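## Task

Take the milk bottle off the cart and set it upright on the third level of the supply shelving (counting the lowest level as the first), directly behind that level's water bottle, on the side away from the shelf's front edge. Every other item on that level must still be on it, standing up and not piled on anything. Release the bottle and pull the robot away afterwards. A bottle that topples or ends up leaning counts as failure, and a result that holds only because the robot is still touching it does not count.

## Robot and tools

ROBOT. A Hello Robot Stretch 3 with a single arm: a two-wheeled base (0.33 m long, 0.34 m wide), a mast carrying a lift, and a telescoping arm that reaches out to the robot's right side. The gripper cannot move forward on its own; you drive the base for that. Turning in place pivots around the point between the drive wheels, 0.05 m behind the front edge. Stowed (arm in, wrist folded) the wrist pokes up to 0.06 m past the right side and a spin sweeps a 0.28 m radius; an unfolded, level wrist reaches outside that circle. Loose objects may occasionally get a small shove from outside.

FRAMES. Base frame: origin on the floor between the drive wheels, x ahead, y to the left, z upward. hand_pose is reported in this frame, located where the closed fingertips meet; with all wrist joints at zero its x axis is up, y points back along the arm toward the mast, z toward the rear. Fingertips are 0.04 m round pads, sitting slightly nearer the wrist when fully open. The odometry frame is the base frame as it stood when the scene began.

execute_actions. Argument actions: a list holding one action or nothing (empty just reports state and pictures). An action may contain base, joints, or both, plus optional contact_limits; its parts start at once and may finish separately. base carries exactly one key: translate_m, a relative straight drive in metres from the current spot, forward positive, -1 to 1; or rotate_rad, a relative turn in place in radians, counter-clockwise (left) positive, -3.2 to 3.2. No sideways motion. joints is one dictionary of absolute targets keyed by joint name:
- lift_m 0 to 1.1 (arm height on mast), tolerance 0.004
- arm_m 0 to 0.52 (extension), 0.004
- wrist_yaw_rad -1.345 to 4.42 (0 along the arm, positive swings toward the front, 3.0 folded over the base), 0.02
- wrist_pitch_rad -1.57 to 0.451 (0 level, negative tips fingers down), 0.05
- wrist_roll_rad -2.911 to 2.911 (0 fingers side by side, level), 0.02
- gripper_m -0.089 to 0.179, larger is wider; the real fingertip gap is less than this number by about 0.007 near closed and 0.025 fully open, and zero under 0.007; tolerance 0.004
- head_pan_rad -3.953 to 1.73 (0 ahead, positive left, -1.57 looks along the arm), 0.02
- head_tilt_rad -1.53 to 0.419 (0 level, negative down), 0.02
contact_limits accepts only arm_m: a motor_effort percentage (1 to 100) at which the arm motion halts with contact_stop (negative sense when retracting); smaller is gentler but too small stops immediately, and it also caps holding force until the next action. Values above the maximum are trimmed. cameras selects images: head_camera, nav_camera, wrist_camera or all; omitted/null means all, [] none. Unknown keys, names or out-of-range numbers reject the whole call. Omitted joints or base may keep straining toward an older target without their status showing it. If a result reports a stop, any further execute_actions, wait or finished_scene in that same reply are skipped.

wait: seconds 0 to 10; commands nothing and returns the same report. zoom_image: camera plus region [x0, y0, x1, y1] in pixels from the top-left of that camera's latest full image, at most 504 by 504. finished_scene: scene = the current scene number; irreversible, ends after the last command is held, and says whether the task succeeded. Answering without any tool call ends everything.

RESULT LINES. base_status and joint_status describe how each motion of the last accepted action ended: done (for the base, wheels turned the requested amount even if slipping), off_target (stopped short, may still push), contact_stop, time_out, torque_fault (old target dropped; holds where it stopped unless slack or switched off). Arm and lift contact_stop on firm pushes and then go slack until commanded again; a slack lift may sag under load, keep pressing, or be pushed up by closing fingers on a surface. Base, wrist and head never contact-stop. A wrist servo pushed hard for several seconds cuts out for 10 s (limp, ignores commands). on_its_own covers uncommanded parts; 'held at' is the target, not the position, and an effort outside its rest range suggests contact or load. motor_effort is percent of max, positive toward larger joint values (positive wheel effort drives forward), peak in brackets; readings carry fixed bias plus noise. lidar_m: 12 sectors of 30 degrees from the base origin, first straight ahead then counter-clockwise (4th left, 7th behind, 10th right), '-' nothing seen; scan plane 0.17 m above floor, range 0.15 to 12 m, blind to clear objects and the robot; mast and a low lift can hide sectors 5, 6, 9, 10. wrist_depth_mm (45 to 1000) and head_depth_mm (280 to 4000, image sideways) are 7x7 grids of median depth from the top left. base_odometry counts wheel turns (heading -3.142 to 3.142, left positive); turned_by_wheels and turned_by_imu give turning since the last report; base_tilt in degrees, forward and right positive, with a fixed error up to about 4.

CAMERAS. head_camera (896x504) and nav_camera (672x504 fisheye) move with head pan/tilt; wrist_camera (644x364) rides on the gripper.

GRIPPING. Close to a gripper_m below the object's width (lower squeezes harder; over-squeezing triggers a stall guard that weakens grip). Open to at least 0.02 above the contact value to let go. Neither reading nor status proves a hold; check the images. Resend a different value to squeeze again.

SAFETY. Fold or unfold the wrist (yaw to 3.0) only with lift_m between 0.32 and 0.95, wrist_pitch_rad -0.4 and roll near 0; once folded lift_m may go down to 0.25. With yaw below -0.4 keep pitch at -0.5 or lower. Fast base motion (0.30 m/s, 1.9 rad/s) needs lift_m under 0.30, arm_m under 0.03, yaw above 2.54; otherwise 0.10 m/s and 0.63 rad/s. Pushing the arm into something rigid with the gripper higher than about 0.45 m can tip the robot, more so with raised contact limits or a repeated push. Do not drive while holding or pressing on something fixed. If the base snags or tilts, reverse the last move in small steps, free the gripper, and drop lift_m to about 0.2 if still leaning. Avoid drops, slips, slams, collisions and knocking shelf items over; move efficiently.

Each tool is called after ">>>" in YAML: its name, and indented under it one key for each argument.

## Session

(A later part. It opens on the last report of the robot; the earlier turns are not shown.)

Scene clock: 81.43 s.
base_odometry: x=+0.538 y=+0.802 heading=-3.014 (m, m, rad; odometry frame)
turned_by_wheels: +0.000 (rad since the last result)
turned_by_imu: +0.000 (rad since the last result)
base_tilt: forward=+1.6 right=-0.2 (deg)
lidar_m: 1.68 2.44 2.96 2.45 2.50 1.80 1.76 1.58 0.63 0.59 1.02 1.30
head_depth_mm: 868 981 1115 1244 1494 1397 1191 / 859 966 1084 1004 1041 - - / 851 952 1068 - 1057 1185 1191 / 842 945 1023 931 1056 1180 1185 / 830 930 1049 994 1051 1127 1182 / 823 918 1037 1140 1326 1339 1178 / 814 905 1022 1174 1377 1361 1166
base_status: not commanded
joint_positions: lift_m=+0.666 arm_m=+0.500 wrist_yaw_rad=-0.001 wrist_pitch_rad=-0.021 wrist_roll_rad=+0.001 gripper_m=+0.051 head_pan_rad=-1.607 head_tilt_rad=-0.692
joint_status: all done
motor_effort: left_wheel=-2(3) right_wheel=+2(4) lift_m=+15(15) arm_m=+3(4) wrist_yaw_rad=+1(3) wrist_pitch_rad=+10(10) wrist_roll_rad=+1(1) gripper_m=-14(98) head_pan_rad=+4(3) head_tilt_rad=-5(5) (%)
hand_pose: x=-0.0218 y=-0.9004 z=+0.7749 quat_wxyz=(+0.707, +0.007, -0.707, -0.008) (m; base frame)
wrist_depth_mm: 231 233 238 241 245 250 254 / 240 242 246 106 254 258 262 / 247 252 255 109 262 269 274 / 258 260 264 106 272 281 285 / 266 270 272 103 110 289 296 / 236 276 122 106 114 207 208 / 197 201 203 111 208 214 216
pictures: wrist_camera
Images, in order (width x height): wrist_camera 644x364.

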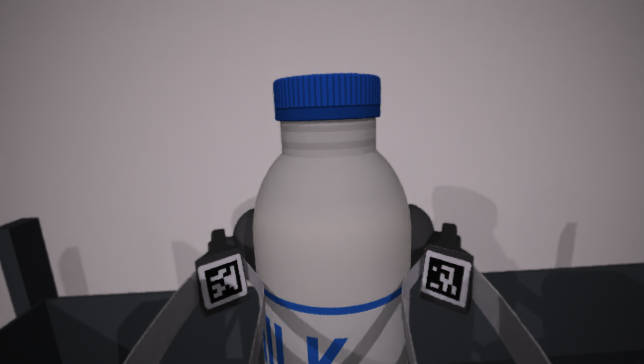

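>>> execute_actions:
  actions:
    - {"joints":{"gripper_m":0.035}}
  cameras: []

>>> execute_actions:
  actions:
    - {"joints":{"lift_m":0.82}}
  cameras: ["wrist_camera"]

>>> execute_actions:
  actions:
    - {"joints":{"arm_m":0,"head_pan_rad":0.5,"head_tilt_rad":-0.2}}

Scene clock: 86.03 s.
base_odometry: x=+0.538 y=+0.802 heading=-3.014 (m, m, rad; odometry frame)
turned_by_wheels: +0.000 (rad since the last result)
turned_by_imu: +0.000 (rad since the last result)
base_tilt: forward=+1.6 right=-0.2 (deg)
lidar_m: 1.68 2.44 2.97 2.45 2.50 1.80 1.76 1.57 0.64 0.59 1.02 1.30
head_depth_mm: 871 980 1117 1245 1495 1391 1199 / 860 964 1083 1003 1043 - - / 850 954 1065 - 1060 1184 1189 / 843 943 1027 934 1058 1183 1180 / 832 931 1050 987 1050 1123 1183 / 824 920 1034 1143 1335 1335 1172 / 812 907 1022 1176 1381 1367 1172
base_status: not commanded
joint_positions: lift_m=+0.666 arm_m=+0.500 wrist_yaw_rad=-0.001 wrist_pitch_rad=-0.021 wrist_roll_rad=+0.001 gripper_m=+0.036 head_pan_rad=-1.607 head_tilt_rad=-0.692
joint_status: all done
motor_effort: left_wheel=-2(2) right_wheel=+2(2) lift_m=+15(15) arm_m=+3(3) wrist_yaw_rad=+1(1) wrist_pitch_rad=+10(10) wrist_roll_rad=+1(1) gripper_m=-21(84) head_pan_rad=+4(2) head_tilt_rad=-6(5) (%)
hand_pose: x=-0.0218 y=-0.9004 z=+0.7749 quat_wxyz=(+0.707, +0.007, -0.707, -0.008) (m; base frame)
wrist_depth_mm: 231 234 237 242 245 250 254 / 239 244 246 107 254 258 263 / 250 251 255 109 264 269 273 / 256 262 263 106 273 279 284 / 264 271 270 103 110 289 294 / 235 276 122 106 114 206 208 / 198 200 204 111 207 214 215
pictures: none
No camera images: the call's "cameras" was empty. Leave "cameras" out to get every camera's image.

Scene clock: 88.27 s.
base_odometry: x=+0.538 y=+0.802 heading=-3.014 (m, m, rad; odometry frame)
turned_by_wheels: +0.000 (rad since the last result)
turned_by_imu: +0.000 (rad since the last result)
base_tilt: forward=+1.6 right=-0.2 (deg)
lidar_m: 1.67 2.44 2.97 2.46 2.50 1.80 1.76 1.57 0.64 0.59 1.02 1.30
head_depth_mm: 868 975 1119 1265 1441 - - / 859 967 1078 - 1102 1222 1192 / 850 948 - 1001 1063 1210 1188 / 839 926 - 996 1054 1183 1188 / 831 925 1055 994 1047 1120 1177 / 821 920 1030 1144 1326 1341 1178 / 813 904 1027 1171 1381 1360 1177
base_status: not commanded
joint_positions: lift_m=+0.819 arm_m=+0.500 wrist_yaw_rad=-0.001 wrist_pitch_rad=-0.063 wrist_roll_rad=+0.001 gripper_m=+0.036 head_pan_rad=-1.607 head_tilt_rad=-0.692
joint_status: all done
motor_effort: left_wheel=-2(2) right_wheel=+2(2) lift_m=+41(41) arm_m=+4(4) wrist_yaw_rad=+2(1) wrist_pitch_rad=+32(33) wrist_roll_rad=+1(1) gripper_m=-21(22) head_pan_rad=+3(3) head_tilt_rad=-5(6) (%)
hand_pose: x=-0.0218 y=-0.8989 z=+0.9178 quat_wxyz=(+0.707, +0.022, -0.707, -0.023) (m; base frame)
wrist_depth_mm: 227 230 234 239 243 245 250 / 237 240 245 244 252 256 260 / 246 251 254 111 262 267 273 / 256 261 265 109 271 280 286 / 269 273 273 104 113 295 300 / 282 286 127 107 113 309 317 / 296 299 302 111 314 325 335
pictures: wrist_camera
Images, in order (width x height): wrist_camera 644x364.

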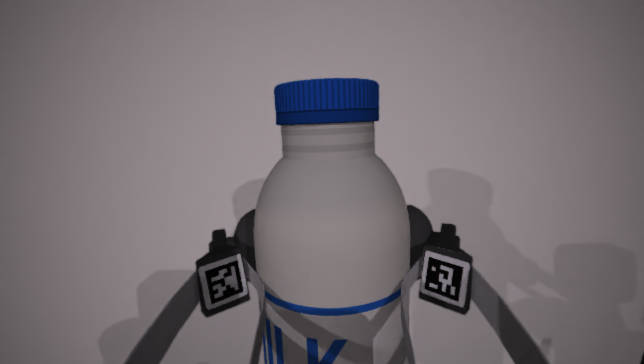

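Scene clock: 93.13 s.
base_odometry: x=+0.538 y=+0.802 heading=-3.014 (m, m, rad; odometry frame)
turned_by_wheels: +0.000 (rad since the last result)
turned_by_imu: +0.000 (rad since the last result)
base_tilt: forward=+1.6 right=-0.2 (deg)
lidar_m: 1.68 2.44 2.97 2.46 2.50 1.80 1.77 1.57 0.64 0.59 1.02 1.30
head_depth_mm: 2386 2447 2519 2601 2696 2305 1707 / 2472 2528 2650 2715 2819 2285 1719 / 2554 2636 2706 2821 2884 2264 1707 / 2664 2408 2485 2632 2646 2252 1695 / 2736 2825 2882 3005 2870 2248 1694 / 2894 2809 2829 2964 2934 2212 1673 / 3017 3129 3306 3358 3048 2202 1674
base_status: not commanded
joint_positions: lift_m=+0.819 arm_m=+0.000 wrist_yaw_rad=+0.000 wrist_pitch_rad=-0.063 wrist_roll_rad=+0.001 gripper_m=+0.036 head_pan_rad=+0.493 head_tilt_rad=-0.211
joint_status: all done
motor_effort: left_wheel=-1(2) right_wheel=+2(2) lift_m=+41(41) arm_m=-7(8) wrist_yaw_rad=+0(1) wrist_pitch_rad=+32(32) wrist_roll_rad=+1(1) gripper_m=-21(21) head_pan_rad=+4(50) head_tilt_rad=+7(43) (%)
hand_pose: x=-0.0216 y=-0.3996 z=+0.9178 quat_wxyz=(+0.707, +0.022, -0.707, -0.023) (m; base frame)
wrist_depth_mm: 658 663 668 684 692 699 698 / 678 693 702 698 734 740 721 / 710 717 734 111 738 761 761 / 728 746 765 109 780 781 793 / 758 785 774 104 112 812 831 / 802 816 128 107 113 458 873 / 838 860 407 111 414 425 940
pictures: head_camera (sideways: a quarter turn clockwise sets it upright), nav_camera (sideways: a quarter turn counterclockwise sets it upright), wrist_camera
Images, in order (width x height): head_camera 896x504, nav_camera 672x504, wrist_camera 644x364.

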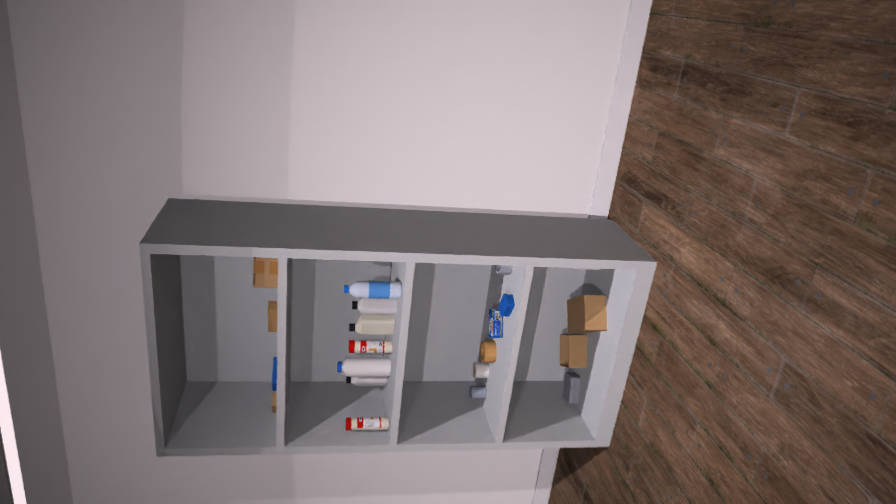

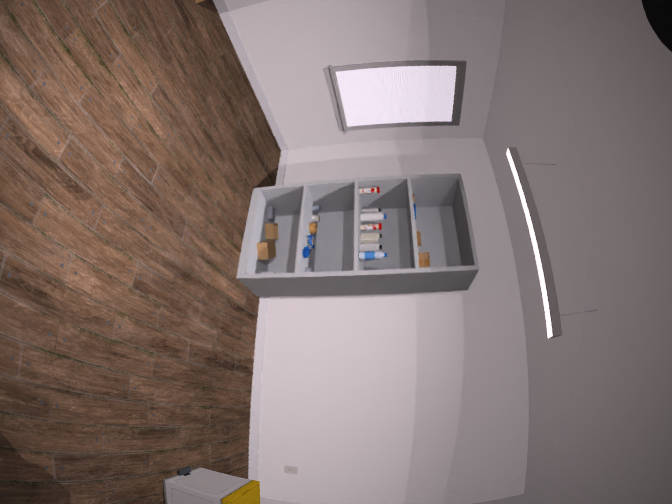

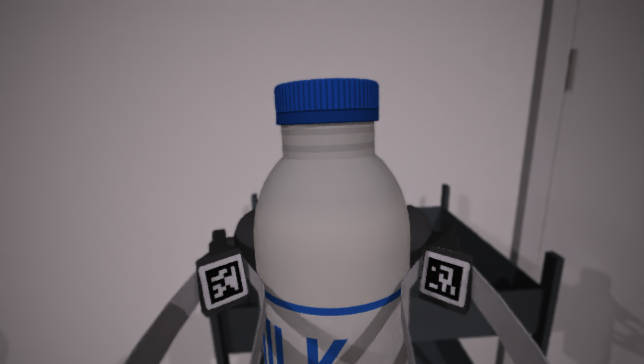

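>>> execute_actions:
  actions:
    - {"base":{"rotate_rad":0.885}}
  cameras: []

>>> execute_actions:
  actions:
    - {"base":{"translate_m":1}}
  cameras: []

>>> execute_actions:
  actions:
    - {"base":{"translate_m":1}}
  cameras: []

>>> execute_actions:
  actions:
    - {"base":{"translate_m":0.4},"joints":{"lift_m":1.0}}
  cameras: []

>>> execute_actions:
  actions:
    - {"base":{"rotate_rad":0.8},"joints":{"head_pan_rad":-1.57,"head_tilt_rad":-0.5}}

Scene clock: 110.67 s.
base_odometry: x=+0.538 y=+0.802 heading=-2.129 (m, m, rad; odometry frame)
turned_by_wheels: +0.885 (rad since the last result)
turned_by_imu: +0.866 (rad since the last result)
base_tilt: forward=+1.6 right=-0.1 (deg)
lidar_m: 2.91 2.46 2.50 1.95 1.88 1.98 0.68 0.59 0.59 1.16 1.66 2.44
head_depth_mm: 2764 2889 3031 3156 3236 2297 1719 / 2682 2839 2916 3051 3158 2309 1718 / 2638 2741 2832 2928 3042 2267 1707 / 2542 2635 2718 2853 2967 2273 1686 / 2487 2570 2677 2722 2574 2247 1695 / 2385 2470 2578 2491 2483 2222 1683 / 2320 2418 2493 2594 2667 2231 1664
base_status: done
joint_positions: lift_m=+0.819 arm_m=+0.000 wrist_yaw_rad=+0.000 wrist_pitch_rad=-0.063 wrist_roll_rad=+0.001 gripper_m=+0.036 head_pan_rad=+0.493 head_tilt_rad=-0.211
joint_status: not commanded
motor_effort: left_wheel=-2(6) right_wheel=+1(4) lift_m=+41(41) arm_m=-7(7) wrist_yaw_rad=+0(0) wrist_pitch_rad=+32(32) wrist_roll_rad=+1(1) gripper_m=-21(21) head_pan_rad=+3(5) head_tilt_rad=+7(7) (%)
hand_pose: x=-0.0215 y=-0.3995 z=+0.9178 quat_wxyz=(+0.707, +0.022, -0.707, -0.023) (m; base frame)
wrist_depth_mm: - - - - 824 667 574 / - - - - 829 689 582 / - - - 111 868 721 601 / - - - 109 853 740 614 / - - - 104 112 772 635 / - - 128 107 113 753 652 / - - - 111 942 845 675
pictures: none
No camera images: the call's "cameras" was empty. Leave "cameras" out to get every camera's image.

Scene clock: 121.67 s.
base_odometry: x=+0.009 y=-0.046 heading=-2.129 (m, m, rad; odometry frame)
turned_by_wheels: +0.000 (rad since the last result)
turned_by_imu: +0.004 (rad since the last result)
base_tilt: forward=+1.6 right=-0.2 (deg)
lidar_m: 1.92 2.07 1.76 2.13 2.39 2.39 1.50 1.44 1.70 1.54 2.07 1.56
head_depth_mm: 2078 2180 2264 2344 2451 2278 1717 / 2011 2108 2190 2255 2387 2261 1708 / 1952 2041 2114 2201 2309 2275 1706 / 1904 1966 2039 2118 2224 2266 1705 / 1854 1903 1983 2062 2148 2176 1692 / 1795 1857 1919 1996 2064 2124 1685 / 1738 1805 1868 1933 2017 2071 1670
base_status: done
joint_positions: lift_m=+0.819 arm_m=+0.000 wrist_yaw_rad=+0.000 wrist_pitch_rad=-0.063 wrist_roll_rad=+0.001 gripper_m=+0.036 head_pan_rad=+0.493 head_tilt_rad=-0.211
joint_status: not commanded
motor_effort: left_wheel=-2(3) right_wheel=+2(4) lift_m=+41(41) arm_m=-7(7) wrist_yaw_rad=+0(0) wrist_pitch_rad=+32(31) wrist_roll_rad=+1(1) gripper_m=-21(21) head_pan_rad=+3(3) head_tilt_rad=+7(7) (%)
hand_pose: x=-0.0215 y=-0.3995 z=+0.9178 quat_wxyz=(+0.707, +0.022, -0.707, -0.023) (m; base frame)
wrist_depth_mm: - - - - - - - / - - - - - - - / - - - 111 - - - / - - - 109 - - - / - - - 104 112 - - / - - 127 107 113 - - / - - - 111 - - -
pictures: none
No camera images: the call's "cameras" was empty. Leave "cameras" out to get every camera's image.

Scene clock: 132.67 s.
base_odometry: x=-0.521 y=-0.894 heading=-2.129 (m, m, rad; odometry frame)
turned_by_wheels: +0.000 (rad since the last result)
turned_by_imu: +0.004 (rad since the last result)
base_tilt: forward=+1.6 right=-0.2 (deg)
lidar_m: 1.57 1.37 1.37 1.35 2.17 3.09 2.39 2.40 2.00 1.58 0.95 0.95
head_depth_mm: 1365 1408 1478 1545 1613 1707 1719 / 1317 1374 1431 1494 1558 1627 1671 / 1283 1327 1385 1435 1504 1577 1626 / 1244 1290 1339 1394 1451 1524 1578 / 1206 1244 1287 1336 1398 1471 1519 / 1175 1216 1264 1309 1356 1413 1466 / 1144 1184 1225 1266 1319 1371 1430
base_status: done
joint_positions: lift_m=+0.819 arm_m=+0.000 wrist_yaw_rad=+0.000 wrist_pitch_rad=-0.063 wrist_roll_rad=+0.001 gripper_m=+0.036 head_pan_rad=+0.493 head_tilt_rad=-0.211
joint_status: not commanded
motor_effort: left_wheel=-2(2) right_wheel=+1(5) lift_m=+41(41) arm_m=-7(6) wrist_yaw_rad=+0(0) wrist_pitch_rad=+31(31) wrist_roll_rad=+1(1) gripper_m=-21(21) head_pan_rad=+4(4) head_tilt_rad=+7(7) (%)
hand_pose: x=-0.0215 y=-0.3995 z=+0.9178 quat_wxyz=(+0.707, +0.022, -0.707, -0.023) (m; base frame)
wrist_depth_mm: 550 732 - - - - - / 679 737 - - - - - / 814 794 - 111 - - - / 855 943 - 109 - - - / 871 963 713 104 113 - - / 808 788 127 107 113 - - / 628 659 886 111 - - -
pictures: none
No camera images: the call's "cameras" was empty. Leave "cameras" out to get every camera's image.

Scene clock: 137.90 s.
base_odometry: x=-0.733 y=-1.233 heading=-2.129 (m, m, rad; odometry frame)
turned_by_wheels: +0.000 (rad since the last result)
turned_by_imu: +0.002 (rad since the last result)
base_tilt: forward=+1.5 right=-0.2 (deg)
lidar_m: 1.24 1.09 1.09 1.26 1.55 3.38 2.79 2.27 2.18 0.84 0.79 0.59
head_depth_mm: 1073 1123 1167 1217 1263 1348 1406 / 1039 1083 1124 1173 1214 1292 1359 / 1012 1051 1087 1136 1175 1234 1301 / 977 1017 1054 1098 1132 1198 1250 / 952 985 1020 1060 1094 1155 1204 / 921 955 992 1029 1066 1112 1170 / 892 923 961 992 1024 1082 1129
base_status: done
joint_positions: lift_m=+0.999 arm_m=+0.000 wrist_yaw_rad=+0.000 wrist_pitch_rad=-0.063 wrist_roll_rad=+0.001 gripper_m=+0.036 head_pan_rad=+0.493 head_tilt_rad=-0.211
joint_status: all done
motor_effort: left_wheel=-2(2) right_wheel=+2(3) lift_m=+41(45) arm_m=-6(7) wrist_yaw_rad=+1(1) wrist_pitch_rad=+32(32) wrist_roll_rad=+1(1) gripper_m=-20(21) head_pan_rad=+3(4) head_tilt_rad=+6(7) (%)
hand_pose: x=-0.0215 y=-0.3995 z=+1.0977 quat_wxyz=(+0.707, +0.023, -0.707, -0.023) (m; base frame)
wrist_depth_mm: 605 696 826 693 - - - / 626 720 863 631 - - - / 456 691 875 111 - - - / 469 544 605 109 - - - / 433 440 427 104 112 - - / 341 758 128 107 113 - - / 694 793 846 111 - - -
pictures: none
No camera images: the call's "cameras" was empty. Leave "cameras" out to get every camera's image.

Scene clock: 140.13 s.
base_odometry: x=-0.733 y=-1.233 heading=-1.329 (m, m, rad; odometry frame)
turned_by_wheels: +0.800 (rad since the last result)
turned_by_imu: +0.782 (rad since the last result)
base_tilt: forward=+1.6 right=-0.2 (deg)
lidar_m: 1.09 1.13 1.37 3.38 3.53 2.78 2.26 0.91 0.79 0.59 0.60 1.13
head_depth_mm: 834 904 723 722 - - - / 841 887 705 716 - - - / 843 911 807 349 - - - / 849 915 907 369 - - 1162 / 767 817 619 653 992 912 1025 / 474 514 555 620 689 1381 1247 / 889 974 1062 1169 1296 1440 1305
base_status: done
joint_positions: lift_m=+0.999 arm_m=+0.000 wrist_yaw_rad=+0.000 wrist_pitch_rad=-0.063 wrist_roll_rad=+0.001 gripper_m=+0.036 head_pan_rad=-1.563 head_tilt_rad=-0.494
joint_status: all done
motor_effort: left_wheel=-2(7) right_wheel=+2(5) lift_m=+42(41) arm_m=-7(7) wrist_yaw_rad=+1(1) wrist_pitch_rad=+32(32) wrist_roll_rad=+1(1) gripper_m=-21(21) head_pan_rad=-4(48) head_tilt_rad=-4(31) (%)
hand_pose: x=-0.0214 y=-0.3995 z=+1.0977 quat_wxyz=(+0.707, +0.023, -0.707, -0.023) (m; base frame)
wrist_depth_mm: 774 760 412 710 684 670 657 / 798 783 406 720 709 696 676 / 832 810 386 111 482 482 468 / 877 876 364 109 495 494 477 / 912 914 357 104 112 396 381 / - 962 127 107 113 821 754 / - - 409 111 750 807 760
pictures: head_camera (sideways: a quarter turn clockwise sets it upright), nav_camera (sideways: a quarter turn counterclockwise sets it upright), wrist_camera
Images, in order (width x height): head_camera 896x504, nav_camera 672x504, wrist_camera 644x364.

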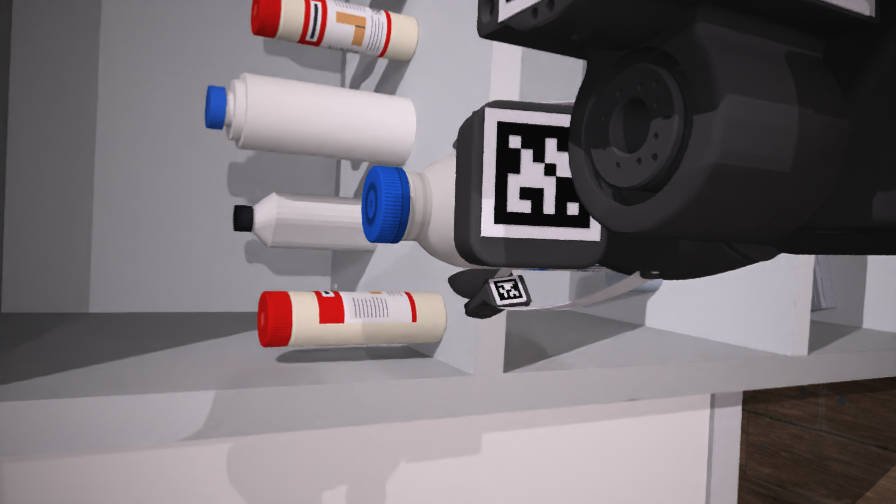

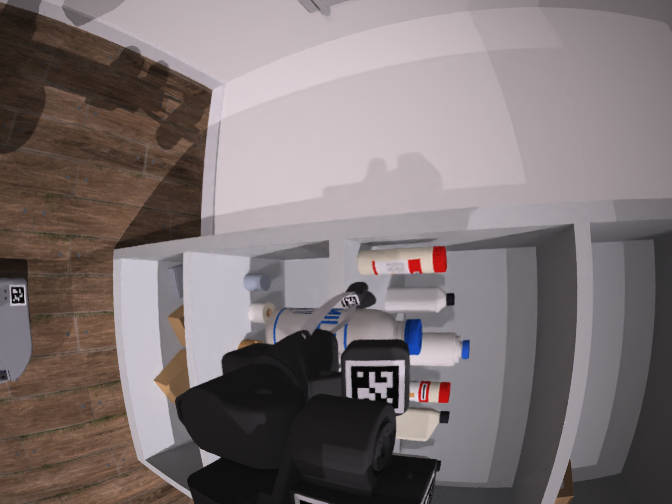

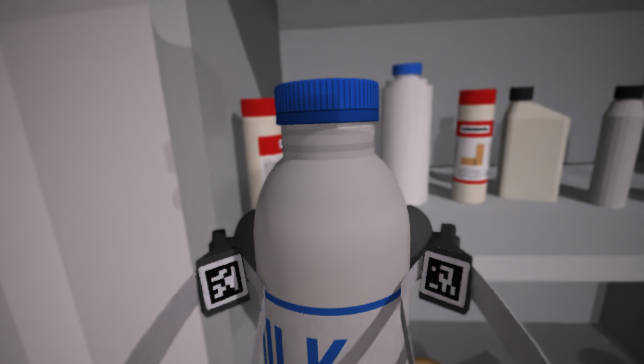

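>>> execute_actions:
  actions:
    - {"base":{"rotate_rad":-0.05},"joints":{"lift_m":1.04,"arm_m":0.2,"wrist_pitch_rad":0.04}}

Scene clock: 148.07 s.
base_odometry: x=-0.733 y=-1.233 heading=-1.379 (m, m, rad; odometry frame)
turned_by_wheels: -0.050 (rad since the last result)
turned_by_imu: -0.049 (rad since the last result)
base_tilt: forward=+1.6 right=-0.2 (deg)
lidar_m: 1.09 1.12 1.37 2.60 3.47 2.79 2.25 0.91 0.78 0.59 0.59 1.14
head_depth_mm: 842 904 766 619 1182 938 1124 / 847 898 - 616 1177 952 1140 / 847 901 - - 1168 952 1159 / 846 908 776 621 1166 949 1157 / 846 909 898 642 1156 945 1148 / 598 617 595 619 682 785 903 / 461 501 1005 1131 1271 1430 1298
base_status: done
joint_positions: lift_m=+1.039 arm_m=+0.200 wrist_yaw_rad=+0.000 wrist_pitch_rad=-0.026 wrist_roll_rad=+0.001 gripper_m=+0.036 head_pan_rad=-1.563 head_tilt_rad=-0.494
joint_status: wrist_pitch_rad off_target (ended at -0.026, target +0.040); the others done
on_its_own: wrist_pitch_rad is at rest, and its effort (+33) is outside its rest range (-20 to +32)
motor_effort: left_wheel=+1(3) right_wheel=-1(3) lift_m=+41(44) arm_m=+4(4) wrist_yaw_rad=+0(0) wrist_pitch_rad=+33(37) wrist_roll_rad=+1(1) gripper_m=-21(21) head_pan_rad=-5(4) head_tilt_rad=-3(4) (%)
hand_pose: x=-0.0215 y=-0.6002 z=+1.1473 quat_wxyz=(+0.707, +0.009, -0.707, -0.009) (m; base frame)
wrist_depth_mm: 199 275 525 526 520 520 516 / 198 274 523 541 539 536 538 / 197 271 518 111 299 553 554 / 196 224 449 109 295 312 321 / 195 209 221 105 113 321 325 / 194 217 127 107 113 331 336 / 192 232 258 111 276 296 291
pictures: head_camera (sideways: a quarter turn clockwise sets it upright), nav_camera (sideways: a quarter turn counterclockwise sets it upright), wrist_camera
Images, in order (width x height): head_camera 896x504, nav_camera 672x504, wrist_camera 644x364.

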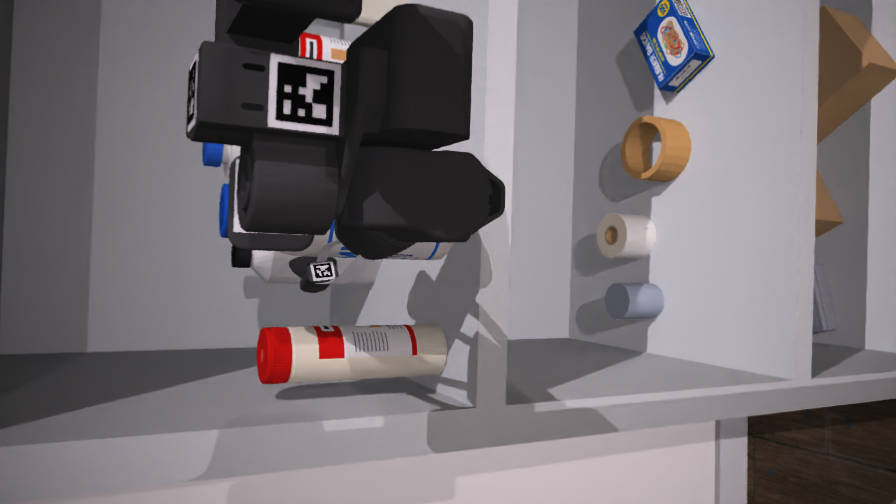

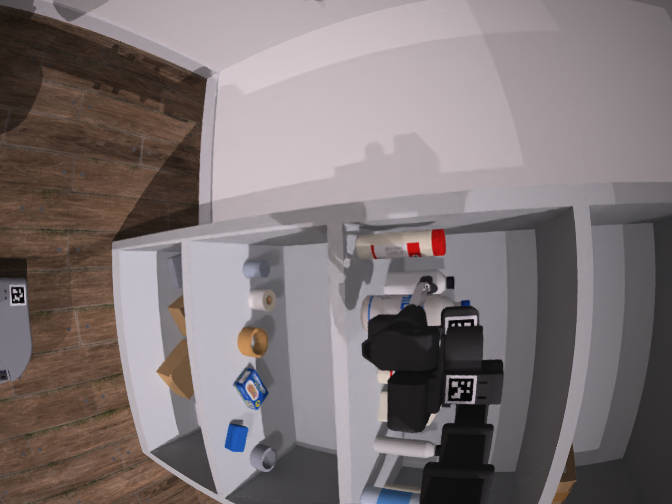

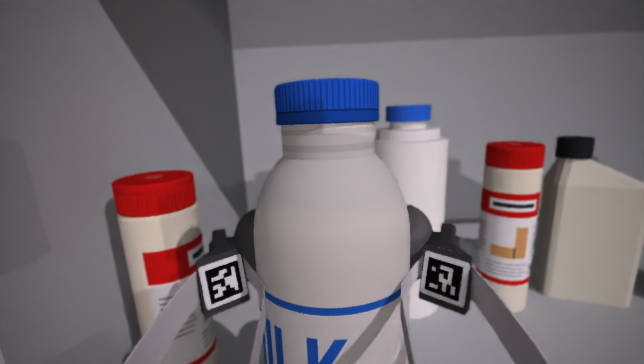

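>>> execute_actions:
  actions:
    - {"base":{"translate_m":-0.17},"joints":{"wrist_pitch_rad":0.0}}
  cameras: []

>>> execute_actions:
  actions:
    - {"joints":{"arm_m":0.325}}
  cameras: []

>>> execute_actions:
  actions:
    - {"joints":{"lift_m":1.0}}

Scene clock: 156.50 s.
base_odometry: x=-0.765 y=-1.067 heading=-1.379 (m, m, rad; odometry frame)
turned_by_wheels: +0.000 (rad since the last result)
turned_by_imu: +0.000 (rad since the last result)
base_tilt: forward=+1.6 right=-0.2 (deg)
lidar_m: 1.26 1.29 1.47 3.37 3.44 2.64 2.09 1.62 0.75 0.73 0.66 1.32
head_depth_mm: 848 908 707 623 1176 912 1170 / 847 899 - 617 1173 955 1150 / 848 915 - - 1170 941 1130 / 848 912 696 624 1173 946 1179 / 851 899 721 662 1171 943 1179 / 852 912 818 656 1171 936 1168 / 842 900 880 667 981 905 950
base_status: done
joint_positions: lift_m=+1.039 arm_m=+0.200 wrist_yaw_rad=+0.000 wrist_pitch_rad=-0.061 wrist_roll_rad=+0.001 gripper_m=+0.036 head_pan_rad=-1.563 head_tilt_rad=-0.494
joint_status: wrist_pitch_rad off_target (ended at -0.061, target +0.000)
motor_effort: left_wheel=+1(3) right_wheel=-1(4) lift_m=+41(41) arm_m=+4(5) wrist_yaw_rad=+0(1) wrist_pitch_rad=+31(34) wrist_roll_rad=+1(1) gripper_m=-21(21) head_pan_rad=-3(3) head_tilt_rad=-4(4) (%)
hand_pose: x=-0.0215 y=-0.5989 z=+1.1383 quat_wxyz=(+0.707, +0.022, -0.707, -0.022) (m; base frame)
wrist_depth_mm: 389 527 529 526 525 516 512 / 376 548 554 535 539 540 537 / 375 501 309 111 565 564 552 / 374 476 307 109 327 577 524 / 375 470 320 104 112 420 433 / 360 384 127 107 113 321 343 / 289 299 293 111 263 282 276
pictures: none
No camera images: the call's "cameras" was empty. Leave "cameras" out to get every camera's image.

Scene clock: 158.67 s.
base_odometry: x=-0.765 y=-1.067 heading=-1.379 (m, m, rad; odometry frame)
turned_by_wheels: +0.000 (rad since the last result)
turned_by_imu: +0.000 (rad since the last result)
base_tilt: forward=+1.7 right=-0.2 (deg)
lidar_m: 1.26 1.29 1.46 3.37 3.47 2.64 2.09 1.62 0.76 0.73 0.66 1.32
head_depth_mm: 849 896 717 683 1178 911 1162 / 850 896 873 678 1172 955 1151 / 848 899 - 670 1163 940 1126 / 851 909 728 667 1170 948 1181 / 849 900 721 660 1175 943 1176 / 851 911 818 658 1172 937 1171 / 841 899 885 668 980 905 953
base_status: not commanded
joint_positions: lift_m=+1.039 arm_m=+0.325 wrist_yaw_rad=+0.000 wrist_pitch_rad=-0.062 wrist_roll_rad=+0.001 gripper_m=+0.036 head_pan_rad=-1.563 head_tilt_rad=-0.494
joint_status: all done
motor_effort: left_wheel=+1(1) right_wheel=-1(1) lift_m=+42(41) arm_m=+5(6) wrist_yaw_rad=+0(0) wrist_pitch_rad=+31(31) wrist_roll_rad=+1(1) gripper_m=-21(20) head_pan_rad=-3(3) head_tilt_rad=-4(4) (%)
hand_pose: x=-0.0215 y=-0.7239 z=+1.1380 quat_wxyz=(+0.707, +0.022, -0.707, -0.022) (m; base frame)
wrist_depth_mm: 392 421 415 417 412 407 406 / 379 436 434 424 426 426 421 / 378 288 204 111 448 442 438 / 367 182 186 109 215 223 459 / 373 267 184 104 113 200 433 / 364 286 128 107 113 206 326 / 300 296 206 111 232 223 263
pictures: none
No camera images: the call's "cameras" was empty. Leave "cameras" out to get every camera's image.

Scene clock: 159.83 s.
base_odometry: x=-0.765 y=-1.067 heading=-1.379 (m, m, rad; odometry frame)
turned_by_wheels: +0.000 (rad since the last result)
turned_by_imu: +0.000 (rad since the last result)
base_tilt: forward=+1.6 right=-0.2 (deg)
lidar_m: 1.26 1.29 1.47 3.36 3.47 2.63 2.09 1.62 0.75 0.73 0.66 1.32
head_depth_mm: 850 922 - 649 1176 912 1165 / 848 919 - 645 1176 956 1149 / 850 908 - 630 1170 942 1138 / 848 910 741 636 1171 946 1180 / 852 900 722 662 1168 943 1180 / 852 909 818 655 1175 943 1175 / 840 899 885 668 985 908 954
base_status: not commanded
joint_positions: lift_m=+1.001 arm_m=+0.325 wrist_yaw_rad=+0.000 wrist_pitch_rad=-0.039 wrist_roll_rad=+0.001 gripper_m=+0.036 head_pan_rad=-1.563 head_tilt_rad=-0.494
joint_status: all done
motor_effort: left_wheel=+1(2) right_wheel=-1(1) lift_m=+16(36) arm_m=+4(4) wrist_yaw_rad=-1(0) wrist_pitch_rad=+19(32) wrist_roll_rad=+1(1) gripper_m=-21(21) head_pan_rad=-4(4) head_tilt_rad=-3(3) (%)
hand_pose: x=-0.0215 y=-0.7248 z=+1.1052 quat_wxyz=(+0.707, +0.014, -0.707, -0.014) (m; base frame)
wrist_depth_mm: 388 423 420 415 418 416 411 / 378 432 430 428 429 427 425 / 368 171 184 110 214 439 440 / 360 181 186 108 206 194 454 / 375 265 183 104 112 199 383 / 336 284 127 107 113 204 283 / 260 256 203 111 223 220 225
pictures: head_camera (sideways: a quarter turn clockwise sets it upright), nav_camera (sideways: a quarter turn counterclockwise sets it upright), wrist_camera
Images, in order (width x height): head_camera 896x504, nav_camera 672x504, wrist_camera 644x364.

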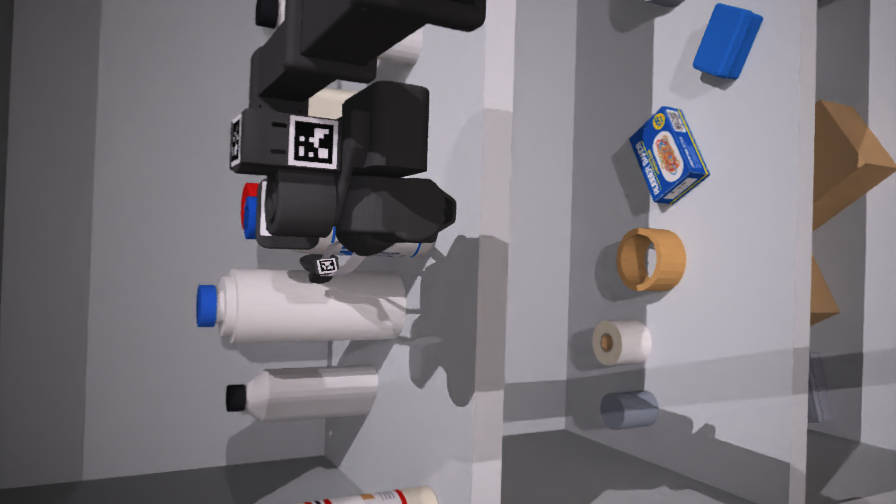

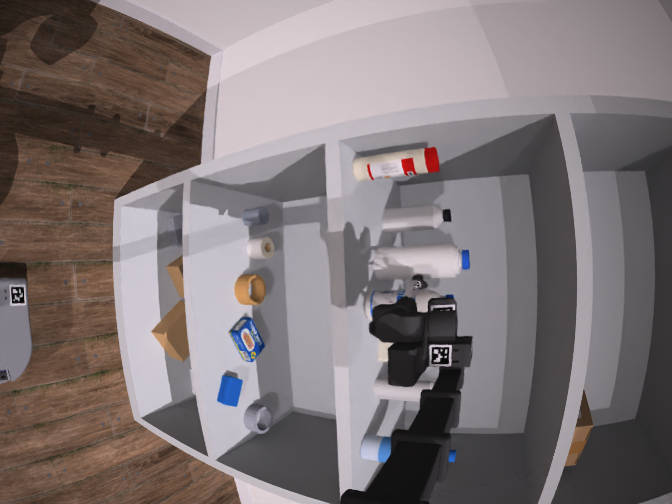

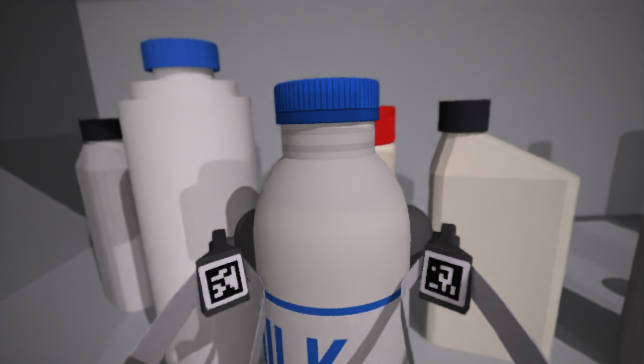

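Touched down.

>>> execute_actions:
  actions:
    - {"joints":{"gripper_m":0.12,"lift_m":0.996}}
  cameras: []

>>> execute_actions:
  actions:
    - {"joints":{"arm_m":0.1}}
  cameras: []

>>> execute_actions:
  actions:
    - {"base":{"translate_m":-0.33},"joints":{"lift_m":0.97}}

Scene clock: 167.70 s.
base_odometry: x=-0.765 y=-1.067 heading=-1.379 (m, m, rad; odometry frame)
turned_by_wheels: +0.000 (rad since the last result)
turned_by_imu: +0.000 (rad since the last result)
base_tilt: forward=+1.6 right=-0.2 (deg)
lidar_m: 1.25 1.29 1.47 3.35 3.45 2.64 2.08 1.62 0.76 0.73 0.66 1.32
head_depth_mm: 848 919 - 648 1181 912 1162 / 850 919 - 643 1175 955 1147 / 851 911 - 624 1169 942 1134 / 849 914 907 635 1164 946 1184 / 847 899 725 661 1169 944 1176 / 849 909 818 658 1170 939 1174 / 839 901 881 668 982 905 946
base_status: not commanded
joint_positions: lift_m=+0.997 arm_m=+0.325 wrist_yaw_rad=+0.000 wrist_pitch_rad=-0.022 wrist_roll_rad=+0.001 gripper_m=+0.120 head_pan_rad=-1.563 head_tilt_rad=-0.494
joint_status: all done
motor_effort: left_wheel=+2(1) right_wheel=-1(1) lift_m=+15(15) arm_m=+4(4) wrist_yaw_rad=+0(0) wrist_pitch_rad=+11(19) wrist_roll_rad=+1(1) gripper_m=+2(95) head_pan_rad=-3(2) head_tilt_rad=-4(4) (%)
hand_pose: x=-0.0215 y=-0.7253 z=+1.1056 quat_wxyz=(+0.707, +0.008, -0.707, -0.008) (m; base frame)
wrist_depth_mm: 391 423 423 421 412 419 409 / 378 434 431 429 427 427 424 / 370 172 184 106 214 439 440 / 360 181 184 107 206 194 456 / 362 268 182 102 161 195 390 / 343 283 196 104 219 - 289 / 261 235 201 108 224 215 226
pictures: none
No camera images: the call's "cameras" was empty. Leave "cameras" out to get every camera's image.

Scene clock: 170.60 s.
base_odometry: x=-0.765 y=-1.067 heading=-1.379 (m, m, rad; odometry frame)
turned_by_wheels: +0.000 (rad since the last result)
turned_by_imu: +0.000 (rad since the last result)
base_tilt: forward=+1.6 right=-0.2 (deg)
lidar_m: 1.26 1.29 1.47 3.36 3.47 2.64 2.09 1.62 0.76 0.73 0.66 1.32
head_depth_mm: 850 918 713 - - 877 1166 / 848 917 736 - - 897 1151 / 851 915 743 - - 895 1134 / 850 908 698 703 1159 919 1179 / 848 900 720 630 1170 942 1175 / 850 912 818 658 1171 939 1176 / 840 903 884 667 987 907 948
base_status: not commanded
joint_positions: lift_m=+0.997 arm_m=+0.100 wrist_yaw_rad=+0.000 wrist_pitch_rad=-0.021 wrist_roll_rad=+0.001 gripper_m=+0.120 head_pan_rad=-1.563 head_tilt_rad=-0.494
joint_status: all done
motor_effort: left_wheel=+2(2) right_wheel=-1(1) lift_m=+15(15) arm_m=-7(7) wrist_yaw_rad=+1(1) wrist_pitch_rad=+10(11) wrist_roll_rad=+1(1) gripper_m=+0(0) head_pan_rad=-5(4) head_tilt_rad=-4(4) (%)
hand_pose: x=-0.0215 y=-0.5010 z=+1.1058 quat_wxyz=(+0.707, +0.008, -0.707, -0.008) (m; base frame)
wrist_depth_mm: 384 545 623 622 615 615 573 / 385 544 645 641 643 640 569 / 334 538 474 391 656 646 580 / 315 534 491 334 426 573 559 / 323 464 434 350 421 398 417 / 326 345 330 326 321 - 306 / 277 274 270 268 266 262 261
pictures: none
No camera images: the call's "cameras" was empty. Leave "cameras" out to get every camera's image.

Scene clock: 174.87 s.
base_odometry: x=-0.828 y=-0.743 heading=-1.379 (m, m, rad; odometry frame)
turned_by_wheels: +0.000 (rad since the last result)
turned_by_imu: -0.001 (rad since the last result)
base_tilt: forward=+1.6 right=-0.2 (deg)
lidar_m: 1.58 1.62 1.73 3.34 2.63 2.29 1.76 1.65 0.62 0.72 0.80 0.87
head_depth_mm: 632 620 611 601 - - 1322 / 846 896 778 - - - 922 / 855 915 621 - - - 1160 / 855 925 908 664 1163 898 1183 / 858 928 720 734 1176 921 1143 / 856 926 747 693 1171 937 1159 / 855 914 758 687 1184 934 1167
base_status: done
joint_positions: lift_m=+0.971 arm_m=+0.100 wrist_yaw_rad=+0.000 wrist_pitch_rad=-0.021 wrist_roll_rad=+0.001 gripper_m=+0.120 head_pan_rad=-1.563 head_tilt_rad=-0.494
joint_status: all done
motor_effort: left_wheel=+2(3) right_wheel=-1(2) lift_m=+15(15) arm_m=-7(7) wrist_yaw_rad=+1(0) wrist_pitch_rad=+10(10) wrist_roll_rad=+1(1) gripper_m=+1(1) head_pan_rad=-4(3) head_tilt_rad=-4(4) (%)
hand_pose: x=-0.0215 y=-0.5010 z=+1.0799 quat_wxyz=(+0.707, +0.008, -0.707, -0.008) (m; base frame)
wrist_depth_mm: 642 639 630 626 613 300 216 / 656 657 656 640 547 300 222 / 340 423 409 290 451 304 231 / 349 438 415 304 467 309 242 / 363 419 404 319 368 288 251 / 296 303 281 280 271 - 801 / 658 795 784 772 648 317 854
pictures: head_camera (sideways: a quarter turn clockwise sets it upright), nav_camera (sideways: a quarter turn counterclockwise sets it upright), wrist_camera
Images, in order (width x height): head_camera 896x504, nav_camera 672x504, wrist_camera 644x364.

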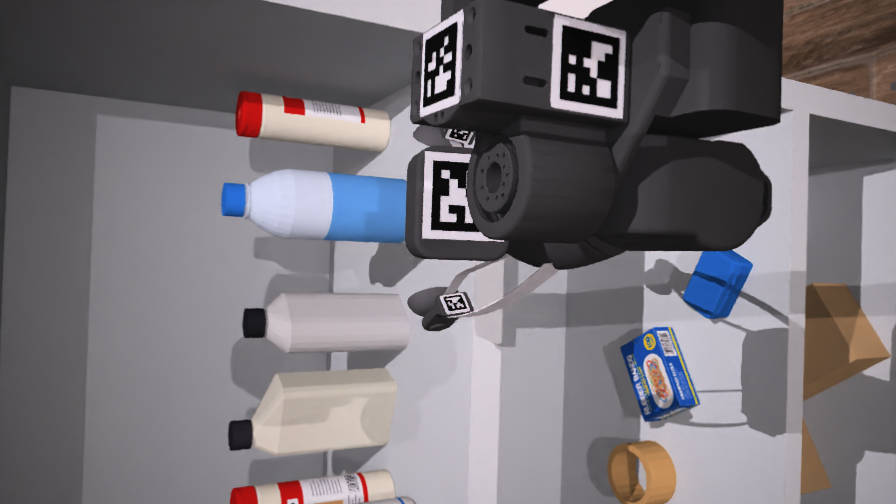

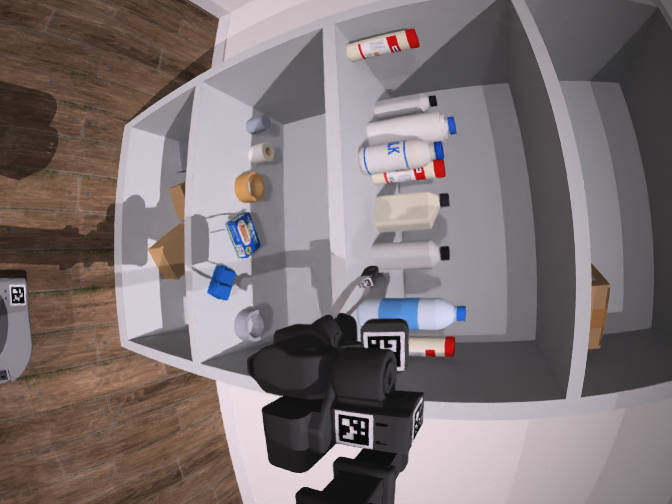

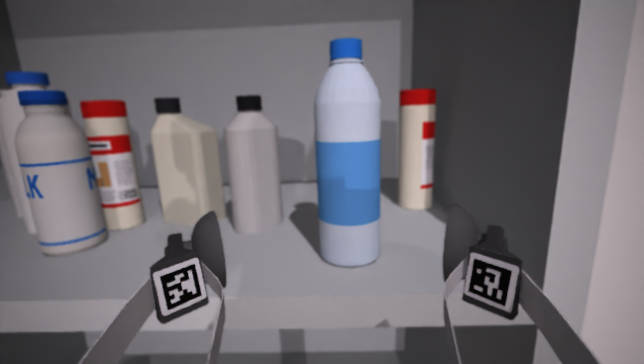

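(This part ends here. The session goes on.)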